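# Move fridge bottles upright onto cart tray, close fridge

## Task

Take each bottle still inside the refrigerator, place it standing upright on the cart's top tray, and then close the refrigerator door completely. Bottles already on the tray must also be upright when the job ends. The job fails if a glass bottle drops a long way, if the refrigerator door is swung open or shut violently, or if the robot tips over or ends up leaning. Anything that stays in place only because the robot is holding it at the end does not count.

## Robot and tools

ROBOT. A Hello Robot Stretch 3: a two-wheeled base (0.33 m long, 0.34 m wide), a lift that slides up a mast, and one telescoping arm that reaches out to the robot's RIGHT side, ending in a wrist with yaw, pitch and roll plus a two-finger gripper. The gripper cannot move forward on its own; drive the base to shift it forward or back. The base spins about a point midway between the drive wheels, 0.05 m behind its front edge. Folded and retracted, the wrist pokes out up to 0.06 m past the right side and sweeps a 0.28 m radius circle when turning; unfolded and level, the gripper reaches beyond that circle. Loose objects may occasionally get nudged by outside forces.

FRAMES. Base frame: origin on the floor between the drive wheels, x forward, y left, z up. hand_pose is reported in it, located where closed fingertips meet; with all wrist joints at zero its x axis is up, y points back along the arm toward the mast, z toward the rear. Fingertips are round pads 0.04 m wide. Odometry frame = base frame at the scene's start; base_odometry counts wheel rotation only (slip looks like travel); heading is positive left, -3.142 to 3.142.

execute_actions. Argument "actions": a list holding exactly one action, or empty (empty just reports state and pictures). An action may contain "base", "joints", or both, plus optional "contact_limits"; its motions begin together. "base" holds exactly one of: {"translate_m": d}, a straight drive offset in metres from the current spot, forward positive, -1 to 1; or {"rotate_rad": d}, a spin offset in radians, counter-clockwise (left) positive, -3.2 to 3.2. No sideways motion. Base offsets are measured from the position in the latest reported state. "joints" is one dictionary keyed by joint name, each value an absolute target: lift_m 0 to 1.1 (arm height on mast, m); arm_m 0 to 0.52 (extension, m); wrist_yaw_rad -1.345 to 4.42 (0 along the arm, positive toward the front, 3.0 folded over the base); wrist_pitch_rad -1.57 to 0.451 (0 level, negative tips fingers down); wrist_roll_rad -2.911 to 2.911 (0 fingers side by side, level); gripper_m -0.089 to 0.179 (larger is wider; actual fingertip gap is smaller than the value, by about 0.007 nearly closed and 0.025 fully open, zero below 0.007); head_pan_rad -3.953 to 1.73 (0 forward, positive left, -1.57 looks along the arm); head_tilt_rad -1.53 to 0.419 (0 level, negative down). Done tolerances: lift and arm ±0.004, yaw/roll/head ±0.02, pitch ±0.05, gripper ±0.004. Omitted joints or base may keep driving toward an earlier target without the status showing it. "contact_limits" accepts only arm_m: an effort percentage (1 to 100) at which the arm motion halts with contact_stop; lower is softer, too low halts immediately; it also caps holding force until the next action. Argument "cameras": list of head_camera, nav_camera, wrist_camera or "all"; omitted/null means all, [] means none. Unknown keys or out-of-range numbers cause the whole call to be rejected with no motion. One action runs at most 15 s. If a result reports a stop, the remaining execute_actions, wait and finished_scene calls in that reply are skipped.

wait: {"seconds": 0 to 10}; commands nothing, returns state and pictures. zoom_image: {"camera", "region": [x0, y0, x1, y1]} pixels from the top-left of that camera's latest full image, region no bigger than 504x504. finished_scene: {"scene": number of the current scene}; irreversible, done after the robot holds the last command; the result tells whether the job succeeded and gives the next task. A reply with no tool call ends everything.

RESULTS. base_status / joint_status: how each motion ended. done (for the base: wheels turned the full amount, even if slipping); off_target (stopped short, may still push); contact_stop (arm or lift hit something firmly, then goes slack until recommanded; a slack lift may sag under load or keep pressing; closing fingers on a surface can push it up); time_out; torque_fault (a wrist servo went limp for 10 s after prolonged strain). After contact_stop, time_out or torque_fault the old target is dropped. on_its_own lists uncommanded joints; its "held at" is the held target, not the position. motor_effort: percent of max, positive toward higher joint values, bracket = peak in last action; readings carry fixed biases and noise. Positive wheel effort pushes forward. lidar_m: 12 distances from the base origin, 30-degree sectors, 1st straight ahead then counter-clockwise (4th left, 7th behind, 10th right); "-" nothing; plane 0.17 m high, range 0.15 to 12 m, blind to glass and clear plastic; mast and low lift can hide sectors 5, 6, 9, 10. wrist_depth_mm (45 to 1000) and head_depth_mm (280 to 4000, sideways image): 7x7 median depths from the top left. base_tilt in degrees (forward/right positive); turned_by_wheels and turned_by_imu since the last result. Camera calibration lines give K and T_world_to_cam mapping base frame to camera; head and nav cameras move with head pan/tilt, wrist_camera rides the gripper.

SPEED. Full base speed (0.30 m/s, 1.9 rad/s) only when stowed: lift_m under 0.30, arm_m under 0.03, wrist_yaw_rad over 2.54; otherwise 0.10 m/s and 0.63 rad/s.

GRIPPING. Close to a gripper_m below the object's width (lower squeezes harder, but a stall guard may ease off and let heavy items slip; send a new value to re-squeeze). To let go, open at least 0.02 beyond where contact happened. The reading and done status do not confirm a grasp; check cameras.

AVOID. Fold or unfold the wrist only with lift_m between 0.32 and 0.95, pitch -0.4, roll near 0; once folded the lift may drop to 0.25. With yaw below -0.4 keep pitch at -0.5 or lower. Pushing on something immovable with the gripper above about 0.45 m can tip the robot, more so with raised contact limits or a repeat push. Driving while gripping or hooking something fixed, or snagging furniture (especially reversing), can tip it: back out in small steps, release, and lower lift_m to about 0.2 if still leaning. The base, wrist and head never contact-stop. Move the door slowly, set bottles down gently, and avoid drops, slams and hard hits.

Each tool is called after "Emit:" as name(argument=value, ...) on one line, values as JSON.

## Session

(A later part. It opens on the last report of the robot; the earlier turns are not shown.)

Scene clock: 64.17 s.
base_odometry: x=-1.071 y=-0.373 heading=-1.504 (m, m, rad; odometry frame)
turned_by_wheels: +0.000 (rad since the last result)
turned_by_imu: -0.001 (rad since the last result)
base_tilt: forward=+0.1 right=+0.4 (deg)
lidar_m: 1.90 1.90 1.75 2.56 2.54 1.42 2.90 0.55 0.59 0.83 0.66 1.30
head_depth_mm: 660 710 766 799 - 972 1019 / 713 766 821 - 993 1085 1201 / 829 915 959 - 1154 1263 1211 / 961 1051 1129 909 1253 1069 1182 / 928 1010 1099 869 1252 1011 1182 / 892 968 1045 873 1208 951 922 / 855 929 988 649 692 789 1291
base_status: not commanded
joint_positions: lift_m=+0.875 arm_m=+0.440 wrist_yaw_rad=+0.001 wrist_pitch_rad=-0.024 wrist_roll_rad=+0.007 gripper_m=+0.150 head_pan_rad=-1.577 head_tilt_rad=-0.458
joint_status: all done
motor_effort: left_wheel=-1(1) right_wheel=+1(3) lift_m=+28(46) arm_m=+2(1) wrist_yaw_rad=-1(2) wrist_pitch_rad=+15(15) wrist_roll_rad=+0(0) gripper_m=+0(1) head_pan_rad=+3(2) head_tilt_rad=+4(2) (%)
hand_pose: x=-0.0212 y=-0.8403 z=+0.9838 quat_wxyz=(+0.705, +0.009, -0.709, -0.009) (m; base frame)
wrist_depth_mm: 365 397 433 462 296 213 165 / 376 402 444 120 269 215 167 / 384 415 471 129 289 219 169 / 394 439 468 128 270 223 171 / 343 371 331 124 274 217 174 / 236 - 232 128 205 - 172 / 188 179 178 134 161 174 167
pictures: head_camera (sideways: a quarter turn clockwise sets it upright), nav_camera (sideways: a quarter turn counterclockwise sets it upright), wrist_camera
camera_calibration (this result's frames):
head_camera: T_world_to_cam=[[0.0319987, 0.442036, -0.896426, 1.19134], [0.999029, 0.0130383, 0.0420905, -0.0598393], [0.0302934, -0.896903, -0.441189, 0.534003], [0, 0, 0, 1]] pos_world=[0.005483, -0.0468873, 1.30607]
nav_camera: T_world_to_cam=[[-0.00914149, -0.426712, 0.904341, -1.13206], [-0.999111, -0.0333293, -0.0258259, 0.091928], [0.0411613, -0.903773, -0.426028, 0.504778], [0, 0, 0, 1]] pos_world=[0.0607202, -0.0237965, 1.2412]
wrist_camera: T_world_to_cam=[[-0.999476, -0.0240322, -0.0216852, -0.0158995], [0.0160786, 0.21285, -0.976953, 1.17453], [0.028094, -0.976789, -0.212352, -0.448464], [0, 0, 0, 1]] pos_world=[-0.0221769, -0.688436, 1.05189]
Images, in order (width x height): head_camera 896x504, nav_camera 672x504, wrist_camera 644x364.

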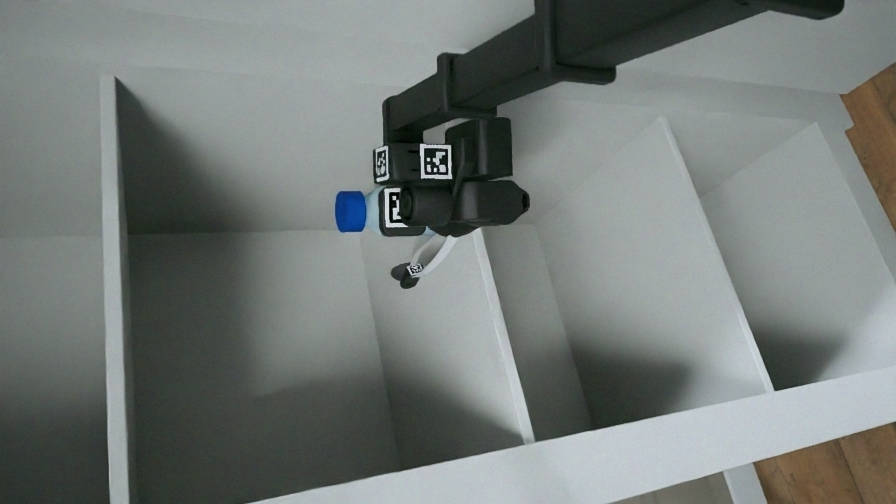

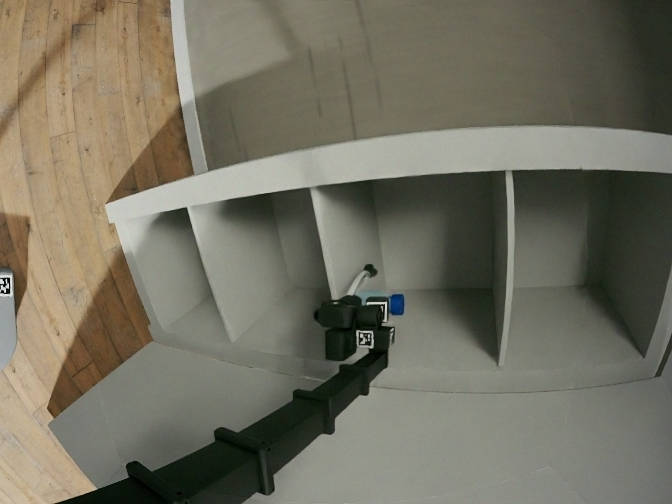

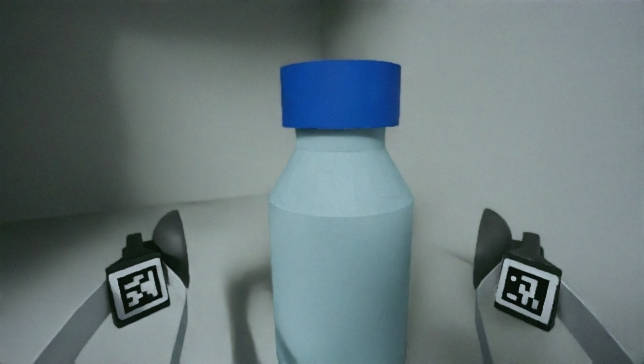

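Emit:
execute_actions(actions=[{"joints":{"arm_m":0.452,"lift_m":0.932}}], cameras=[])

Emit:
execute_actions(actions=[{"joints":{"wrist_pitch_rad":-0.25,"gripper_m":0.11}}], cameras=["wrist_camera"])

Emit:
execute_actions(actions=[{"joints":{"gripper_m":0.0}}], cameras=[])

Emit:
execute_actions(actions=[{"joints":{"lift_m":0.97}}])

Scene clock: 69.37 s.
base_odometry: x=-1.071 y=-0.373 heading=-1.504 (m, m, rad; odometry frame)
turned_by_wheels: +0.000 (rad since the last result)
turned_by_imu: -0.001 (rad since the last result)
base_tilt: forward=+0.1 right=+0.3 (deg)
lidar_m: 1.91 1.90 1.75 2.57 2.54 1.43 2.91 0.55 0.59 0.83 0.66 1.30
head_depth_mm: 659 710 759 - 912 933 1008 / 713 766 810 895 985 1087 1196 / 828 915 982 1079 1153 1259 1201 / 962 1049 1128 911 1255 1071 1180 / 928 1013 1098 868 1252 1007 1184 / 891 965 1042 874 1212 950 922 / 855 927 986 650 694 789 1281
base_status: not commanded
joint_positions: lift_m=+0.932 arm_m=+0.452 wrist_yaw_rad=+0.001 wrist_pitch_rad=-0.024 wrist_roll_rad=+0.007 gripper_m=+0.150 head_pan_rad=-1.577 head_tilt_rad=-0.458
joint_status: all done
motor_effort: left_wheel=-1(1) right_wheel=+2(2) lift_m=+50(52) arm_m=+2(3) wrist_yaw_rad=-1(1) wrist_pitch_rad=+15(14) wrist_roll_rad=+0(0) gripper_m=+0(0) head_pan_rad=+2(2) head_tilt_rad=+5(3) (%)
hand_pose: x=-0.0212 y=-0.8523 z=+1.0401 quat_wxyz=(+0.705, +0.009, -0.709, -0.009) (m; base frame)
wrist_depth_mm: 357 386 431 453 286 206 161 / 364 395 442 475 294 210 163 / 375 410 460 479 302 212 166 / 384 416 466 441 290 216 167 / 394 421 463 119 282 212 170 / 343 - 342 129 284 - 167 / 270 259 259 126 235 227 169
pictures: none
No camera images: the call's "cameras" was empty. Leave "cameras" out to get every camera's image.

Scene clock: 70.30 s.
base_odometry: x=-1.071 y=-0.373 heading=-1.504 (m, m, rad; odometry frame)
turned_by_wheels: +0.000 (rad since the last result)
turned_by_imu: +0.000 (rad since the last result)
base_tilt: forward=+0.1 right=+0.6 (deg)
lidar_m: 1.91 1.90 1.75 2.57 2.54 1.43 2.91 0.55 0.59 0.84 0.66 1.30
head_depth_mm: 659 711 757 - 914 935 1005 / 715 767 808 897 983 1084 1201 / 829 917 988 1088 1154 1258 1199 / 960 1050 1124 908 1253 1076 1178 / 929 1012 1098 866 1246 1012 1182 / 890 967 1043 873 1207 953 918 / 856 930 990 651 693 792 1291
base_status: not commanded
joint_positions: lift_m=+0.932 arm_m=+0.452 wrist_yaw_rad=+0.001 wrist_pitch_rad=-0.263 wrist_roll_rad=+0.007 gripper_m=+0.110 head_pan_rad=-1.577 head_tilt_rad=-0.458
joint_status: all done
motor_effort: left_wheel=-1(2) right_wheel=+2(2) lift_m=+50(50) arm_m=+2(2) wrist_yaw_rad=-1(1) wrist_pitch_rad=+8(14) wrist_roll_rad=+0(0) gripper_m=+0(84) head_pan_rad=+2(3) head_tilt_rad=+5(4) (%)
hand_pose: x=-0.0213 y=-0.8378 z=+0.9804 quat_wxyz=(+0.699, +0.093, -0.703, -0.093) (m; base frame)
wrist_depth_mm: 339 375 412 433 278 200 157 / 363 396 435 105 251 208 161 / 384 417 458 111 264 216 166 / 367 363 357 121 266 222 170 / 271 270 265 121 128 224 175 / 213 218 212 132 156 208 180 / 178 177 176 148 168 173 177
pictures: wrist_camera
camera_calibration (this result's frames):
wrist_camera: T_world_to_cam=[[-0.999485, -0.0180379, -0.0265551, -0.00617743], [0.0159632, 0.43842, -0.898629, 1.28287], [0.0278517, -0.898589, -0.437906, -0.16014], [0, 0, 0, 1]] pos_world=[-0.0221927, -0.706445, 1.08253]
Images, in order (width x height): wrist_camera 644x364.

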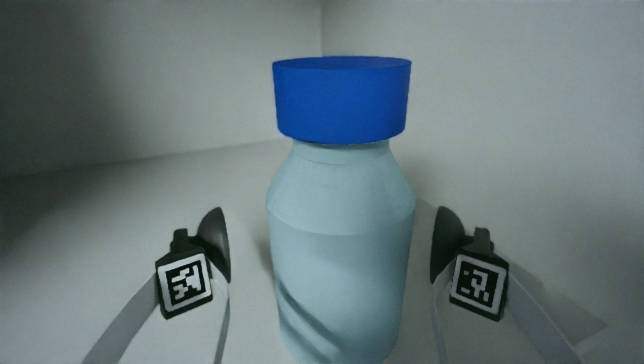

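Scene clock: 71.90 s.
base_odometry: x=-1.071 y=-0.373 heading=-1.504 (m, m, rad; odometry frame)
turned_by_wheels: +0.000 (rad since the last result)
turned_by_imu: +0.000 (rad since the last result)
base_tilt: forward=+0.1 right=+0.4 (deg)
lidar_m: 1.90 1.90 1.75 2.58 2.54 1.42 2.90 0.55 0.59 0.83 0.66 1.30
head_depth_mm: 659 709 759 - 911 932 1010 / 709 768 810 896 984 1087 1202 / 826 912 984 1085 1154 1256 1206 / 959 1054 1119 906 1259 1077 1174 / 929 1010 1098 867 1250 1010 1181 / 891 967 1043 870 1211 949 916 / 855 925 986 650 693 790 1285
base_status: not commanded
joint_positions: lift_m=+0.932 arm_m=+0.452 wrist_yaw_rad=-0.005 wrist_pitch_rad=-0.269 wrist_roll_rad=+0.007 gripper_m=+0.001 head_pan_rad=-1.577 head_tilt_rad=-0.458
joint_status: all done
motor_effort: left_wheel=-3(4) right_wheel=+4(6) lift_m=+50(50) arm_m=+2(2) wrist_yaw_rad=+6(11) wrist_pitch_rad=+11(12) wrist_roll_rad=+0(0) gripper_m=-31(100) head_pan_rad=+2(3) head_tilt_rad=+4(3) (%)
hand_pose: x=-0.0228 y=-0.8374 z=+0.9791 quat_wxyz=(+0.698, +0.093, -0.703, -0.097) (m; base frame)
wrist_depth_mm: 341 369 409 433 275 199 156 / 363 394 431 100 254 205 159 / 385 414 453 106 276 215 165 / 361 357 352 117 277 220 170 / 266 264 263 117 129 228 175 / 212 211 174 127 138 205 179 / 177 176 174 142 166 170 176
pictures: none
No camera images: the call's "cameras" was empty. Leave "cameras" out to get every camera's image.

Scene clock: 73.07 s.
base_odometry: x=-1.071 y=-0.373 heading=-1.504 (m, m, rad; odometry frame)
turned_by_wheels: +0.000 (rad since the last result)
turned_by_imu: +0.000 (rad since the last result)
base_tilt: forward=+0.1 right=+0.5 (deg)
lidar_m: 1.90 1.90 1.75 2.57 2.55 1.42 2.90 0.55 0.59 0.83 0.66 1.30
head_depth_mm: 660 711 747 - 872 932 1008 / 709 765 795 875 985 1088 1198 / 828 916 - 1014 1157 1259 1204 / 963 1050 1127 906 1255 1076 1180 / 928 1013 1094 866 1252 1011 1184 / 889 965 1043 871 1210 949 921 / 856 926 988 650 694 791 1283
base_status: not commanded
joint_positions: lift_m=+0.970 arm_m=+0.452 wrist_yaw_rad=-0.002 wrist_pitch_rad=-0.296 wrist_roll_rad=+0.007 gripper_m=+0.008 head_pan_rad=-1.577 head_tilt_rad=-0.458
joint_status: all done
on_its_own: gripper_m is held at +0.007, not at your +0.000, by its stall guard, which is still easing
motor_effort: left_wheel=-2(3) right_wheel=+4(4) lift_m=+54(60) arm_m=+1(2) wrist_yaw_rad=+2(7) wrist_pitch_rad=+27(29) wrist_roll_rad=+0(0) gripper_m=-25(30) head_pan_rad=+2(3) head_tilt_rad=+4(3) (%)
hand_pose: x=-0.0220 y=-0.8348 z=+1.0105 quat_wxyz=(+0.697, +0.103, -0.702, -0.106) (m; base frame)
wrist_depth_mm: 343 374 419 433 275 200 157 / 359 393 432 102 259 206 161 / 382 419 463 109 277 214 166 / 396 413 416 118 283 223 172 / 313 314 305 117 131 231 177 / 253 251 192 128 138 227 182 / 212 213 209 141 199 205 187
pictures: head_camera (sideways: a quarter turn clockwise sets it upright), nav_camera (sideways: a quarter turn counterclockwise sets it upright), wrist_camera
camera_calibration (this result's frames):
head_camera: T_world_to_cam=[[0.0319988, 0.442036, -0.896426, 1.19134], [0.999029, 0.0130382, 0.0420905, -0.0598393], [0.0302933, -0.896903, -0.441189, 0.534003], [0, 0, 0, 1]] pos_world=[0.00548299, -0.0468873, 1.30607]
nav_camera: T_world_to_cam=[[-0.00914154, -0.426712, 0.904341, -1.13206], [-0.999111, -0.0333292, -0.0258259, 0.091928], [0.0411612, -0.903773, -0.426028, 0.504778], [0, 0, 0, 1]] pos_world=[0.0607202, -0.0237965, 1.2412]
wrist_camera: T_world_to_cam=[[-0.999533, -0.0142246, -0.0270406, -0.00235807], [0.0172652, 0.467222, -0.883972, 1.31791], [0.0252081, -0.884026, -0.466758, -0.102979], [0, 0, 0, 1]] pos_world=[-0.0225149, -0.706825, 1.11686]
Images, in order (width x height): head_camera 896x504, nav_camera 672x504, wrist_camera 644x364.

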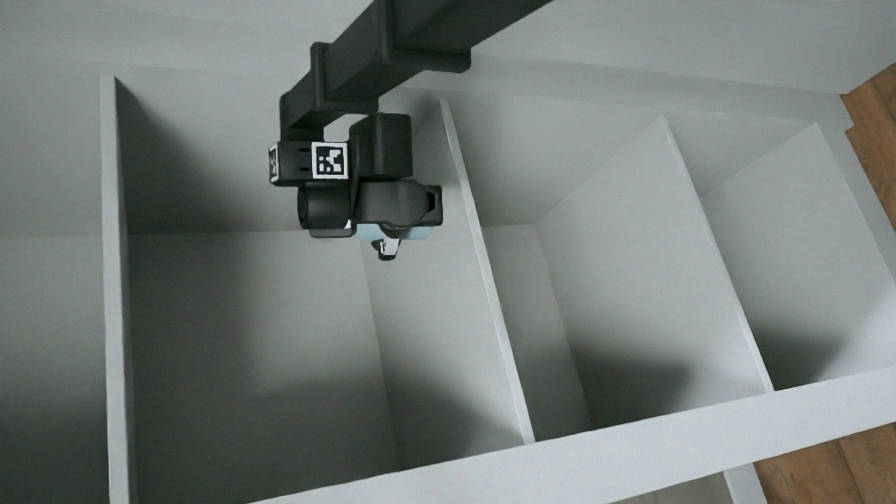

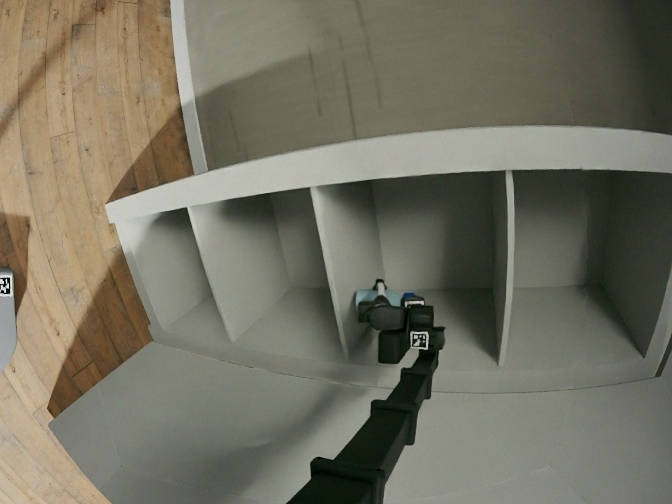

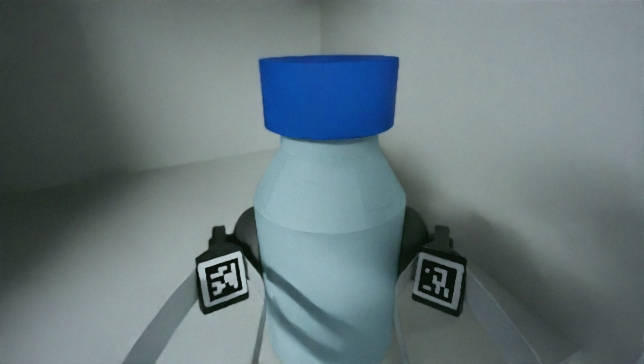

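Emit:
execute_actions(actions=[{"joints":{"gripper_m":0.018,"arm_m":0.01}}], cameras=["wrist_camera"])

Emit:
execute_actions(actions=[{"base":{"rotate_rad":2.95},"joints":{"lift_m":1.0}}], cameras=["wrist_camera"])

Emit:
execute_actions(actions=[{"base":{"translate_m":1.0}}], cameras=[])

Emit:
execute_actions(actions=[{"base":{"rotate_rad":0.6},"joints":{"head_pan_rad":-1.2,"head_tilt_rad":-0.6}}])

Scene clock: 82.40 s.
base_odometry: x=-1.071 y=-0.373 heading=-1.504 (m, m, rad; odometry frame)
turned_by_wheels: +0.000 (rad since the last result)
turned_by_imu: -0.001 (rad since the last result)
base_tilt: forward=-0.1 right=+0.4 (deg)
lidar_m: 1.90 1.91 1.74 2.57 2.54 1.43 2.90 0.55 0.59 0.84 0.66 1.30
head_depth_mm: 658 708 764 813 875 - - / 716 768 822 884 964 - - / 828 914 998 895 386 - - / 961 1050 1126 908 1254 1036 1176 / 927 1012 1099 868 1253 1011 1186 / 892 968 1045 872 1208 948 921 / 856 926 991 651 693 793 1290
base_status: not commanded
joint_positions: lift_m=+0.970 arm_m=+0.010 wrist_yaw_rad=-0.001 wrist_pitch_rad=-0.297 wrist_roll_rad=+0.007 gripper_m=+0.028 head_pan_rad=-1.577 head_tilt_rad=-0.458
joint_status: gripper_m off_target (ended at +0.028, target +0.018); the others done
on_its_own: gripper_m is held at +0.027, not at your +0.018, by its stall guard, which is not easing now
motor_effort: left_wheel=-2(2) right_wheel=+2(3) lift_m=+54(53) arm_m=-3(2) wrist_yaw_rad=+1(3) wrist_pitch_rad=+28(28) wrist_roll_rad=+0(0) gripper_m=-19(59) head_pan_rad=+3(3) head_tilt_rad=+3(2) (%)
hand_pose: x=-0.0217 y=-0.3933 z=+1.0103 quat_wxyz=(+0.697, +0.104, -0.701, -0.105) (m; base frame)
wrist_depth_mm: 315 691 769 832 550 438 343 / 336 669 818 103 536 457 355 / 363 523 621 110 592 475 362 / 848 434 917 119 629 488 375 / 910 449 960 118 131 509 381 / 983 490 452 127 139 505 397 / - - 665 141 727 587 403
pictures: wrist_camera
camera_calibration (this result's frames):
wrist_camera: T_world_to_cam=[[-0.999511, -0.0157042, -0.027052, 0.00370541], [0.0165649, 0.46787, -0.883642, 1.11135], [0.0265337, -0.883658, -0.467381, 0.288085], [0, 0, 0, 1]] pos_world=[-0.0223498, -0.265343, 1.11678]
Images, in order (width x height): wrist_camera 644x364.

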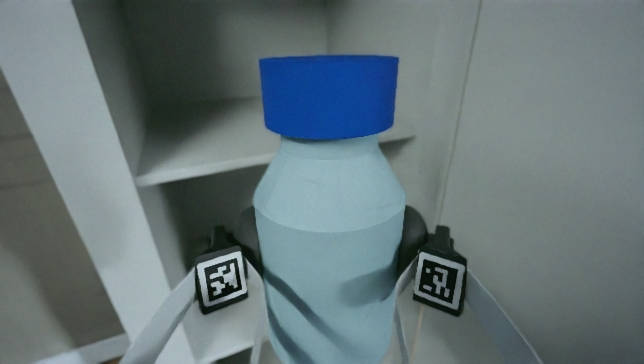

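Scene clock: 88.03 s.
base_odometry: x=-1.071 y=-0.373 heading=+1.446 (m, m, rad; odometry frame)
turned_by_wheels: +2.950 (rad since the last result)
turned_by_imu: +2.955 (rad since the last result)
base_tilt: forward=+0.1 right=+0.4 (deg)
lidar_m: 1.42 0.55 0.56 0.72 0.66 1.24 1.59 1.91 1.75 2.49 2.52 1.44
head_depth_mm: 1949 2097 1811 2423 - - - / 2200 2343 2481 2658 - - - / 2460 2643 2832 390 - - - / 2598 2739 2840 2799 1987 1557 1303 / 2392 2573 2782 2915 2094 1606 1309 / 2261 2434 2619 2731 2098 1610 1312 / 2124 2262 2413 2586 2130 1634 1322
base_status: done
joint_positions: lift_m=+1.000 arm_m=+0.010 wrist_yaw_rad=-0.001 wrist_pitch_rad=-0.297 wrist_roll_rad=+0.007 gripper_m=+0.028 head_pan_rad=-1.577 head_tilt_rad=-0.458
joint_status: all done
on_its_own: gripper_m is held at +0.027, not at your +0.018, by its stall guard, which is not easing now
motor_effort: left_wheel=-1(4) right_wheel=+2(6) lift_m=+53(54) arm_m=-3(3) wrist_yaw_rad=+0(0) wrist_pitch_rad=+28(28) wrist_roll_rad=+0(0) gripper_m=-19(19) head_pan_rad=+2(2) head_tilt_rad=+4(5) (%)
hand_pose: x=-0.0217 y=-0.3932 z=+1.0403 quat_wxyz=(+0.697, +0.104, -0.701, -0.105) (m; base frame)
wrist_depth_mm: - - - - - - - / - - - 103 - - - / - - - 111 - - - / - - - 119 - - - / - - - 118 131 - - / - - - 128 139 - - / - - - 141 - - -
pictures: wrist_camera
camera_calibration (this result's frames):
wrist_camera: T_world_to_cam=[[-0.999511, -0.0157072, -0.0270522, 0.00451673], [0.0165574, 0.468078, -0.883532, 1.13777], [0.0265404, -0.883548, -0.467588, 0.302356], [0, 0, 0, 1]] pos_world=[-0.0223487, -0.265348, 1.14676]
Images, in order (width x height): wrist_camera 644x364.

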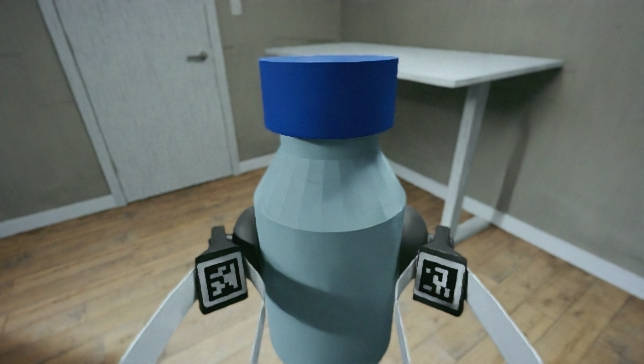

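Scene clock: 99.20 s.
base_odometry: x=-0.946 y=+0.620 heading=+1.446 (m, m, rad; odometry frame)
turned_by_wheels: +0.000 (rad since the last result)
turned_by_imu: -0.004 (rad since the last result)
base_tilt: forward=+0.2 right=+0.5 (deg)
lidar_m: 2.17 2.04 2.08 1.92 1.20 0.61 2.35 2.34 2.31 2.10 0.55 0.46
head_depth_mm: 2474 2679 2975 2821 - - - / 2310 2494 2747 2836 - - - / 2121 2296 2525 389 - - - / 1968 2125 2298 2468 2000 1556 1313 / 1856 1980 2142 2329 2091 1617 1311 / 1740 1863 2019 2158 2093 1613 1309 / 1653 1766 1875 2028 2026 1568 1020
base_status: done
joint_positions: lift_m=+1.000 arm_m=+0.010 wrist_yaw_rad=-0.001 wrist_pitch_rad=-0.297 wrist_roll_rad=+0.007 gripper_m=+0.028 head_pan_rad=-1.577 head_tilt_rad=-0.458
joint_status: not commanded
on_its_own: gripper_m is held at +0.027, not at your +0.018, by its stall guard, which is not easing now
motor_effort: left_wheel=-1(1) right_wheel=+1(6) lift_m=+53(54) arm_m=-3(3) wrist_yaw_rad=+0(1) wrist_pitch_rad=+28(28) wrist_roll_rad=+0(0) gripper_m=-19(19) head_pan_rad=+3(3) head_tilt_rad=+4(4) (%)
hand_pose: x=-0.0217 y=-0.3932 z=+1.0403 quat_wxyz=(+0.697, +0.104, -0.701, -0.105) (m; base frame)
wrist_depth_mm: - - - - - - - / - - - 104 - - - / - - - 110 - - - / - - - 119 - - - / 529 - - 118 131 - - / 407 - - 128 139 - - / 716 712 - 142 - - -
pictures: none
No camera images: the call's "cameras" was empty. Leave "cameras" out to get every camera's image.

Scene clock: 101.10 s.
base_odometry: x=-0.946 y=+0.620 heading=+2.046 (m, m, rad; odometry frame)
turned_by_wheels: +0.600 (rad since the last result)
turned_by_imu: +0.601 (rad since the last result)
base_tilt: forward=+0.1 right=+0.6 (deg)
lidar_m: 2.04 2.11 1.87 0.83 0.66 2.51 2.30 2.80 2.05 0.52 0.46 2.12
head_depth_mm: 1572 1721 1911 873 618 1087 1161 / 1628 1785 1940 882 667 960 1137 / 1682 1851 1186 888 633 913 1087 / 1735 1927 1179 899 691 780 981 / 1816 2016 2128 907 1036 1243 1211 / 1893 2123 2325 1054 1675 1449 1217 / 1961 2236 2531 2386 1806 1453 1224
base_status: done
joint_positions: lift_m=+1.000 arm_m=+0.010 wrist_yaw_rad=-0.001 wrist_pitch_rad=-0.297 wrist_roll_rad=+0.007 gripper_m=+0.028 head_pan_rad=-1.207 head_tilt_rad=-0.593
joint_status: all done
on_its_own: gripper_m is held at +0.027, not at your +0.018, by its stall guard, which is not easing now
motor_effort: left_wheel=-1(4) right_wheel=+1(6) lift_m=+53(53) arm_m=-3(3) wrist_yaw_rad=+1(1) wrist_pitch_rad=+28(28) wrist_roll_rad=+0(0) gripper_m=-20(19) head_pan_rad=+3(19) head_tilt_rad=-4(17) (%)
hand_pose: x=-0.0217 y=-0.3932 z=+1.0403 quat_wxyz=(+0.697, +0.104, -0.701, -0.105) (m; base frame)
wrist_depth_mm: - - - - - - - / - - - 103 - - - / - - - 110 - - - / 732 634 744 118 - - - / 595 588 579 118 131 - - / 500 477 250 128 139 - - / - 393 338 141 - - -
pictures: head_camera (sideways: a quarter turn clockwise sets it upright), nav_camera (sideways: a quarter turn counterclockwise sets it upright), wrist_camera
camera_calibration (this result's frames):
head_camera: T_world_to_cam=[[-0.171392, 0.532599, -0.828832, 1.10443], [0.928846, 0.36781, 0.0442766, -0.0622497], [0.328434, -0.762269, -0.557742, 0.683835], [0, 0, 0, 1]] pos_world=[0.0225164, -0.044056, 1.29955]
nav_camera: T_world_to_cam=[[0.187594, -0.511175, 0.838754, -1.04772], [-0.920876, -0.38863, -0.0308877, 0.0980358], [0.341754, -0.766595, -0.543633, 0.655968], [0, 0, 0, 1]] pos_world=[0.0626454, 0.00539124, 1.23842]
wrist_camera: T_world_to_cam=[[-0.99951, -0.0157159, -0.0270516, 0.00451477], [0.0165528, 0.468078, -0.883532, 1.13777], [0.0265477, -0.883548, -0.467588, 0.302361], [0, 0, 0, 1]] pos_world=[-0.0223477, -0.265343, 1.14676]
Images, in order (width x height): head_camera 896x504, nav_camera 672x504, wrist_camera 644x364.

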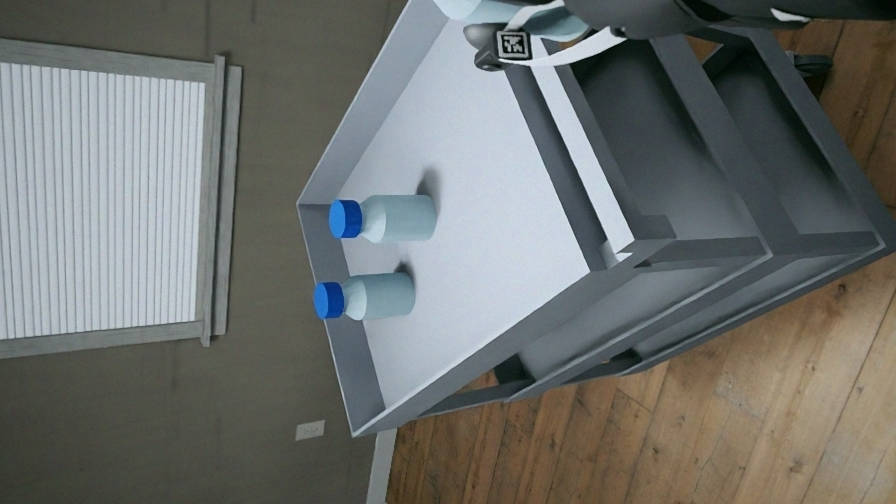

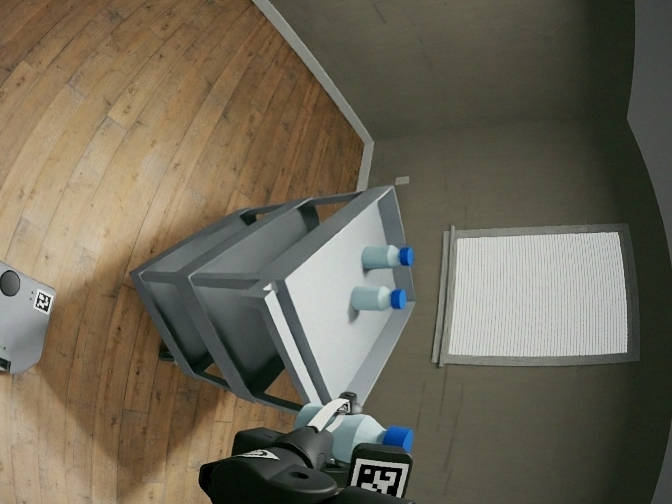

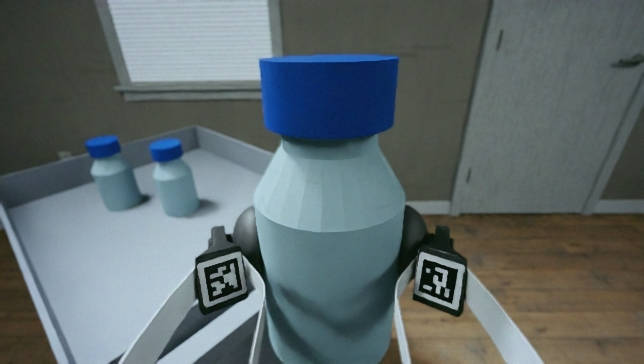

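Emit:
execute_actions(actions=[{"base":{"rotate_rad":0.48},"joints":{"arm_m":0.315,"wrist_pitch_rad":-0.22,"head_pan_rad":-1.5}}], cameras=[])

Emit:
execute_actions(actions=[{"joints":{"lift_m":0.85}}])

Scene clock: 108.30 s.
base_odometry: x=-0.946 y=+0.620 heading=+2.526 (m, m, rad; odometry frame)
turned_by_wheels: +0.480 (rad since the last result)
turned_by_imu: +0.480 (rad since the last result)
base_tilt: forward=+0.1 right=+0.4 (deg)
lidar_m: 2.09 1.89 1.00 0.62 2.42 2.31 2.79 2.08 0.53 0.46 2.15 2.04
head_depth_mm: 1631 1729 1058 874 628 925 1112 / 1718 1854 - 869 607 903 1062 / 1813 1987 1100 890 677 792 1005 / 1938 2158 2292 934 1128 1329 1203 / 2070 2327 2569 2227 1780 1445 1213 / 2213 2491 2722 2355 1790 1449 1217 / 2170 2321 2471 2368 1805 1464 1229
base_status: done
joint_positions: lift_m=+1.000 arm_m=+0.315 wrist_yaw_rad=+0.000 wrist_pitch_rad=-0.275 wrist_roll_rad=+0.007 gripper_m=+0.028 head_pan_rad=-1.493 head_tilt_rad=-0.593
joint_status: wrist_pitch_rad off_target (ended at -0.275, target -0.220); the others done
on_its_own: gripper_m is held at +0.027, not at your +0.018, by its stall guard, which is not easing now; wrist_pitch_rad is at rest, and its effort (+33) is outside its rest range (-20 to +32)
motor_effort: left_wheel=-1(5) right_wheel=+2(6) lift_m=+53(53) arm_m=+2(2) wrist_yaw_rad=+0(0) wrist_pitch_rad=+33(36) wrist_roll_rad=+0(0) gripper_m=-20(20) head_pan_rad=-2(15) head_tilt_rad=-4(3) (%)
hand_pose: x=-0.0214 y=-0.6998 z=+1.0455 quat_wxyz=(+0.698, +0.097, -0.702, -0.097) (m; base frame)
wrist_depth_mm: - - - - - - - / - - - 103 - - - / - - - 110 - - - / - - - 119 700 - - / - - 490 118 131 525 - / - - 286 128 138 455 420 / - - 386 141 368 394 372
pictures: none
No camera images: the call's "cameras" was empty. Leave "cameras" out to get every camera's image.

Scene clock: 110.50 s.
base_odometry: x=-0.946 y=+0.620 heading=+2.526 (m, m, rad; odometry frame)
turned_by_wheels: +0.000 (rad since the last result)
turned_by_imu: +0.000 (rad since the last result)
base_tilt: forward=+0.2 right=+0.5 (deg)
lidar_m: 2.09 1.89 1.00 0.61 2.42 2.31 2.79 2.07 0.53 0.46 2.15 2.04
head_depth_mm: 1620 1778 1874 - 609 915 1113 / 1715 1888 1170 - 600 905 1062 / 1814 2017 1141 855 662 791 1006 / 1940 2143 2286 936 1123 1331 1207 / 2090 2308 2605 2223 1780 1447 1213 / 2219 2469 2742 2350 1785 1459 1214 / 2171 2316 2460 2358 1804 1464 1225
base_status: not commanded
joint_positions: lift_m=+0.850 arm_m=+0.315 wrist_yaw_rad=+0.000 wrist_pitch_rad=-0.274 wrist_roll_rad=+0.007 gripper_m=+0.028 head_pan_rad=-1.493 head_tilt_rad=-0.593
joint_status: all done
on_its_own: gripper_m is held at +0.027, not at your +0.018, by its stall guard, which is not easing now
motor_effort: left_wheel=-1(1) right_wheel=+2(2) lift_m=+31(50) arm_m=+2(2) wrist_yaw_rad=-1(1) wrist_pitch_rad=+32(33) wrist_roll_rad=+0(0) gripper_m=-19(19) head_pan_rad=-2(2) head_tilt_rad=-4(4) (%)
hand_pose: x=-0.0214 y=-0.6998 z=+0.8964 quat_wxyz=(+0.698, +0.097, -0.702, -0.097) (m; base frame)
wrist_depth_mm: - - - - - - - / - - - 103 - - - / - - 516 110 274 502 - / - - 457 119 277 422 352 / - - 341 118 131 337 329 / - - 203 128 138 269 269 / - - 229 142 219 226 223
pictures: head_camera (sideways: a quarter turn clockwise sets it upright), nav_camera (sideways: a quarter turn counterclockwise sets it upright), wrist_camera
camera_calibration (this result's frames):
head_camera: T_world_to_cam=[[-0.0141323, 0.559611, -0.828635, 1.10321], [0.994894, 0.0906938, 0.0442813, -0.0626587], [0.0999324, -0.823778, -0.558035, 0.68561], [0, 0, 0, 1]] pos_world=[0.00941508, -0.0468974, 1.29953]
nav_camera: T_world_to_cam=[[0.0357219, -0.543633, 0.838562, -1.04655], [-0.993123, -0.112922, -0.0309003, 0.0984928], [0.11149, -0.831692, -0.543929, 0.657758], [0, 0, 0, 1]] pos_world=[0.0618665, -0.0107644, 1.23841]
wrist_camera: T_world_to_cam=[[-0.999493, -0.0173924, -0.026673, -0.00545385], [0.0160616, 0.447919, -0.89393, 1.14935], [0.027495, -0.893905, -0.447413, -0.0611449], [0, 0, 0, 1]] pos_world=[-0.0222303, -0.569569, 0.999936]
Images, in order (width x height): head_camera 896x504, nav_camera 672x504, wrist_camera 644x364.

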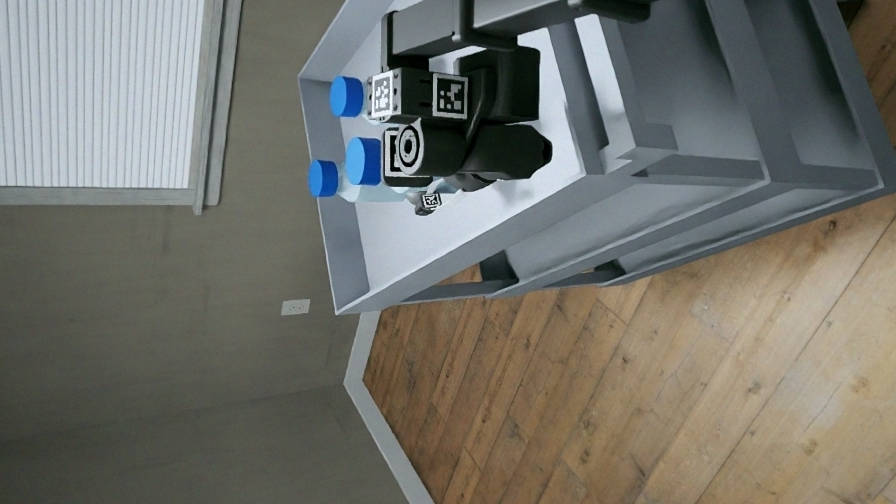

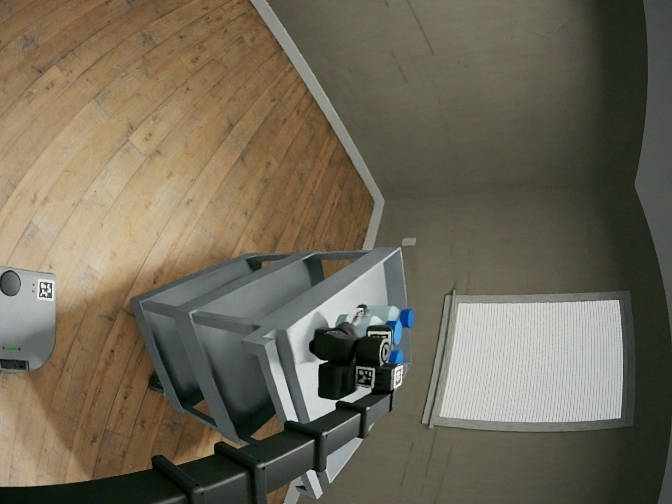

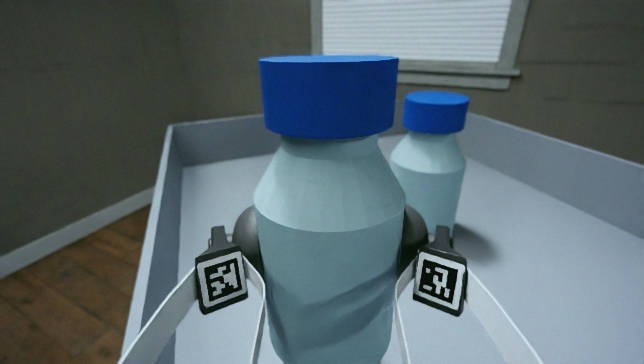

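Emit:
execute_actions(actions=[{"base":{"rotate_rad":-0.05},"joints":{"lift_m":0.825,"arm_m":0.3}}], cameras=[])

Emit:
execute_actions(actions=[{"joints":{"lift_m":0.803}}], cameras=["wrist_camera"])

Scene clock: 113.47 s.
base_odometry: x=-0.946 y=+0.620 heading=+2.476 (m, m, rad; odometry frame)
turned_by_wheels: -0.050 (rad since the last result)
turned_by_imu: -0.050 (rad since the last result)
base_tilt: forward=-0.1 right=+0.4 (deg)
lidar_m: 2.07 1.93 1.51 0.62 2.32 2.72 2.31 2.10 0.56 0.46 1.02 2.04
head_depth_mm: 1596 1750 1884 957 1009 927 1115 / 1682 1839 1165 - 566 907 1085 / 1773 1969 1166 808 602 771 1004 / 1870 2080 2175 899 1054 1188 1184 / 2000 2223 2426 2053 1671 1446 1214 / 2128 2385 2764 2342 1803 1454 1219 / 2197 2390 2596 2368 1804 1460 1226
base_status: done
joint_positions: lift_m=+0.825 arm_m=+0.300 wrist_yaw_rad=-0.001 wrist_pitch_rad=-0.274 wrist_roll_rad=+0.007 gripper_m=+0.028 head_pan_rad=-1.493 head_tilt_rad=-0.593
joint_status: all done
on_its_own: gripper_m is held at +0.027, not at your +0.018, by its stall guard, which is not easing now
motor_effort: left_wheel=+2(4) right_wheel=-2(2) lift_m=+31(31) arm_m=-3(4) wrist_yaw_rad=+1(2) wrist_pitch_rad=+32(32) wrist_roll_rad=+0(0) gripper_m=-19(20) head_pan_rad=-2(2) head_tilt_rad=-3(4) (%)
hand_pose: x=-0.0217 y=-0.6854 z=+0.8715 quat_wxyz=(+0.698, +0.096, -0.703, -0.097) (m; base frame)
wrist_depth_mm: - - - - - - - / - - - 103 508 - - / - 495 511 110 304 438 - / - 359 401 119 349 387 327 / - 278 297 119 130 294 292 / - 233 188 128 139 238 234 / 156 196 200 141 191 199 197
pictures: none
No camera images: the call's "cameras" was empty. Leave "cameras" out to get every camera's image.

Scene clock: 114.60 s.
base_odometry: x=-0.946 y=+0.620 heading=+2.476 (m, m, rad; odometry frame)
turned_by_wheels: +0.000 (rad since the last result)
turned_by_imu: +0.000 (rad since the last result)
base_tilt: forward=+0.2 right=+0.5 (deg)
lidar_m: 2.07 1.93 1.50 0.61 2.32 2.72 2.31 2.09 0.56 0.46 1.02 2.04
head_depth_mm: 1609 1757 1887 949 - 947 1111 / 1685 1854 1160 919 566 908 1088 / 1771 1962 1167 822 604 771 1000 / 1872 2089 2176 898 1050 1198 1180 / 1989 2229 2413 2049 1679 1437 1211 / 2109 2399 2704 2357 1776 1448 1219 / 2204 2368 2570 2352 1806 1465 1223
base_status: not commanded
joint_positions: lift_m=+0.809 arm_m=+0.300 wrist_yaw_rad=-0.001 wrist_pitch_rad=-0.243 wrist_roll_rad=-0.007 gripper_m=+0.028 head_pan_rad=-1.493 head_tilt_rad=-0.593
joint_status: lift_m contact_stop (moved -0.017 of -0.022)
on_its_own: gripper_m is held at +0.027, not at your +0.018, by its stall guard, which is not easing now; lift_m is slack since a contact_stop, until your next command for it (your +0.803 is given up)
motor_effort: left_wheel=+1(3) right_wheel=+0(2) lift_m=+39(39) arm_m=+0(2) wrist_yaw_rad=+1(1) wrist_pitch_rad=+14(32) wrist_roll_rad=+5(5) gripper_m=-19(20) head_pan_rad=-1(2) head_tilt_rad=-5(4) (%)
hand_pose: x=-0.0217 y=-0.6879 z=+0.8622 quat_wxyz=(+0.705, +0.086, -0.699, -0.086) (m; base frame)
wrist_depth_mm: - - - - - - - / - - - 103 541 - - / - 501 509 110 299 452 - / - 352 392 119 350 387 324 / - 279 288 118 131 294 291 / 168 224 183 129 139 231 229 / 148 186 191 141 183 192 190
pictures: wrist_camera
camera_calibration (this result's frames):
wrist_camera: T_world_to_cam=[[-0.999715, -0.020426, -0.0123754, -0.020867], [0.00264866, 0.420155, -0.907448, 1.10569], [0.0237351, -0.907222, -0.419981, -0.0986068], [0, 0, 0, 1]] pos_world=[-0.0214492, -0.554448, 0.961689]
Images, in order (width x height): wrist_camera 644x364.

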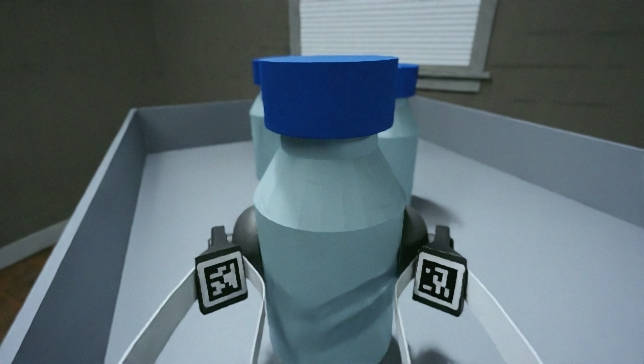

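The gripper body is resting on the rim, with the bottle about 1 cm up. I'll pitch down a little.

Emit:
execute_actions(actions=[{"joints":{"lift_m":0.822,"wrist_pitch_rad":-0.33}}], cameras=["wrist_camera"])

Emit:
execute_actions(actions=[{"joints":{"gripper_m":0.12}}], cameras=["wrist_camera"])

Emit:
execute_actions(actions=[{"joints":{"lift_m":0.95}}], cameras=["wrist_camera"])

Scene clock: 117.87 s.
base_odometry: x=-0.946 y=+0.620 heading=+2.476 (m, m, rad; odometry frame)
turned_by_wheels: +0.000 (rad since the last result)
turned_by_imu: +0.000 (rad since the last result)
base_tilt: forward=+0.1 right=+0.5 (deg)
lidar_m: 2.07 1.93 1.50 0.61 2.32 2.72 2.31 2.10 0.55 0.46 1.02 2.04
head_depth_mm: 1603 1760 1880 956 1007 942 1115 / 1688 1859 1166 - 565 906 1084 / 1777 1960 1165 855 604 769 998 / 1868 2079 2170 900 1056 1193 1151 / 1986 2232 2409 2061 1678 1433 1216 / 2111 2371 2740 2346 1787 1458 1210 / 2210 2377 2577 2352 1808 1455 1223
base_status: not commanded
joint_positions: lift_m=+0.822 arm_m=+0.300 wrist_yaw_rad=+0.001 wrist_pitch_rad=-0.350 wrist_roll_rad=+0.002 gripper_m=+0.028 head_pan_rad=-1.493 head_tilt_rad=-0.593
joint_status: all done
on_its_own: gripper_m is held at +0.027, not at your +0.018, by its stall guard, which is not easing now
motor_effort: left_wheel=+1(2) right_wheel=+0(1) lift_m=+52(52) arm_m=+0(1) wrist_yaw_rad=-2(2) wrist_pitch_rad=+12(16) wrist_roll_rad=+2(5) gripper_m=-19(19) head_pan_rad=-2(1) head_tilt_rad=-3(3) (%)
hand_pose: x=-0.0213 y=-0.6774 z=+0.8498 quat_wxyz=(+0.696, +0.123, -0.697, -0.123) (m; base frame)
wrist_depth_mm: - - - - - - - / - - 509 100 280 464 - / - 415 428 107 298 394 322 / - 297 328 118 306 321 307 / - 248 252 117 130 250 248 / 156 206 175 128 141 206 206 / 138 174 178 143 171 176 176
pictures: wrist_camera
camera_calibration (this result's frames):
wrist_camera: T_world_to_cam=[[-0.999575, -0.0171232, -0.0235925, -0.00869224], [0.0114235, 0.5145, -0.857414, 1.11163], [0.02682, -0.857319, -0.514086, 0.0194902], [0, 0, 0, 1]] pos_world=[-0.0219099, -0.555372, 0.962938]
Images, in order (width x height): wrist_camera 644x364.

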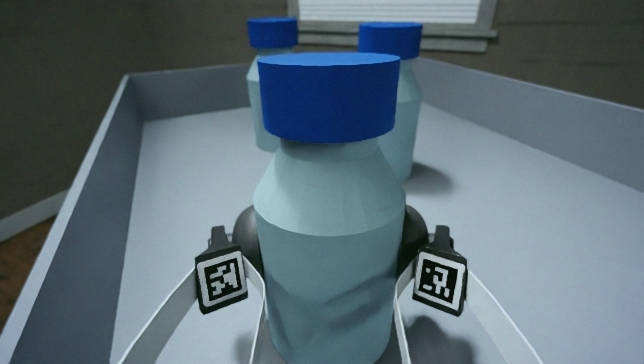

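Scene clock: 119.40 s.
base_odometry: x=-0.946 y=+0.620 heading=+2.476 (m, m, rad; odometry frame)
turned_by_wheels: +0.000 (rad since the last result)
turned_by_imu: +0.000 (rad since the last result)
base_tilt: forward=+0.0 right=+0.6 (deg)
lidar_m: 2.07 1.93 1.50 0.61 2.32 2.72 2.31 2.10 0.56 0.46 1.02 2.04
head_depth_mm: 1605 1761 1885 954 797 943 1112 / 1689 1848 1160 - 565 904 1086 / 1766 1968 1169 888 603 772 1001 / 1876 2095 2172 899 1053 1188 1174 / 1993 2236 2405 2078 1669 1436 1211 / 2109 2394 2691 2365 1791 1459 1217 / 2207 2407 2547 2368 1792 1459 1221
base_status: not commanded
joint_positions: lift_m=+0.822 arm_m=+0.300 wrist_yaw_rad=+0.000 wrist_pitch_rad=-0.346 wrist_roll_rad=+0.002 gripper_m=+0.120 head_pan_rad=-1.493 head_tilt_rad=-0.593
joint_status: all done
motor_effort: left_wheel=+1(1) right_wheel=+0(1) lift_m=+48(52) arm_m=+0(1) wrist_yaw_rad=-1(1) wrist_pitch_rad=+9(12) wrist_roll_rad=+2(2) gripper_m=+0(79) head_pan_rad=-2(2) head_tilt_rad=-3(2) (%)
hand_pose: x=-0.0214 y=-0.6779 z=+0.8509 quat_wxyz=(+0.696, +0.122, -0.697, -0.122) (m; base frame)
wrist_depth_mm: - - - - - - - / - - 508 108 281 - - / - 420 431 95 300 397 322 / - 298 334 112 311 324 303 / - 249 238 113 234 265 253 / 158 198 205 120 202 - 207 / 137 176 176 138 173 177 176
pictures: wrist_camera
camera_calibration (this result's frames):
wrist_camera: T_world_to_cam=[[-0.999579, -0.0169396, -0.0235644, -0.00863645], [0.0116127, 0.510667, -0.8597, 1.11221], [0.0265965, -0.859612, -0.510255, 0.0148368], [0, 0, 0, 1]] pos_world=[-0.0219431, -0.555359, 0.96353]
Images, in order (width x height): wrist_camera 644x364.

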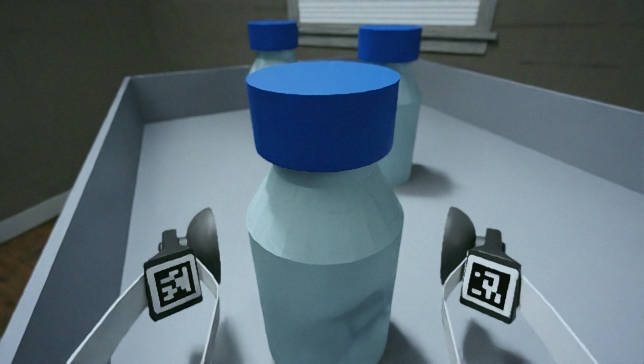

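Scene clock: 121.40 s.
base_odometry: x=-0.946 y=+0.620 heading=+2.476 (m, m, rad; odometry frame)
turned_by_wheels: +0.000 (rad since the last result)
turned_by_imu: +0.000 (rad since the last result)
base_tilt: forward=-0.1 right=+0.6 (deg)
lidar_m: 2.07 1.93 1.50 0.62 2.31 2.73 2.31 2.09 0.56 0.46 1.02 2.04
head_depth_mm: 1603 1757 - 838 639 950 1118 / 1699 1834 - 814 622 906 1085 / 1772 1962 2061 748 630 771 998 / 1868 2079 2204 897 1056 1189 1174 / 1989 2238 2407 2049 1672 1440 1216 / 2120 2354 2735 2352 1799 1443 1215 / 2209 2379 2556 2360 1793 1462 1220
base_status: not commanded
joint_positions: lift_m=+0.950 arm_m=+0.300 wrist_yaw_rad=+0.000 wrist_pitch_rad=-0.346 wrist_roll_rad=+0.002 gripper_m=+0.120 head_pan_rad=-1.493 head_tilt_rad=-0.593
joint_status: all done
motor_effort: left_wheel=+1(1) right_wheel=-1(0) lift_m=+50(54) arm_m=-1(1) wrist_yaw_rad=+0(1) wrist_pitch_rad=+9(9) wrist_roll_rad=+2(2) gripper_m=-1(0) head_pan_rad=-2(2) head_tilt_rad=-4(4) (%)
hand_pose: x=-0.0214 y=-0.6779 z=+0.9789 quat_wxyz=(+0.696, +0.122, -0.697, -0.122) (m; base frame)
wrist_depth_mm: - - - - - - - / - - - - - - - / - - - 676 - - - / - - 561 434 525 506 - / - - 455 436 412 431 376 / - - 378 192 371 - 343 / - 309 316 167 315 314 309
pictures: wrist_camera
camera_calibration (this result's frames):
wrist_camera: T_world_to_cam=[[-0.999579, -0.0169393, -0.0235643, -0.00562121], [0.0116128, 0.510667, -0.8597, 1.22221], [0.0265963, -0.859612, -0.510255, 0.0801262], [0, 0, 0, 1]] pos_world=[-0.0219431, -0.555359, 1.09148]
Images, in order (width x height): wrist_camera 644x364.

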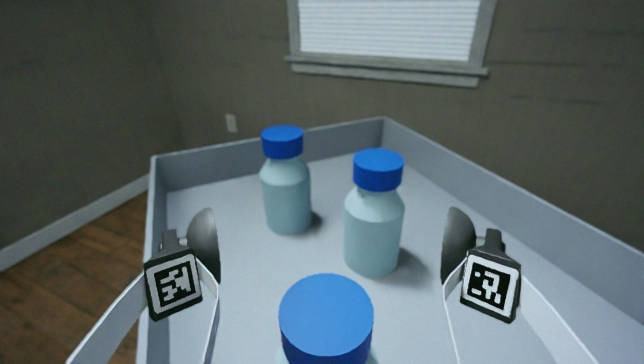

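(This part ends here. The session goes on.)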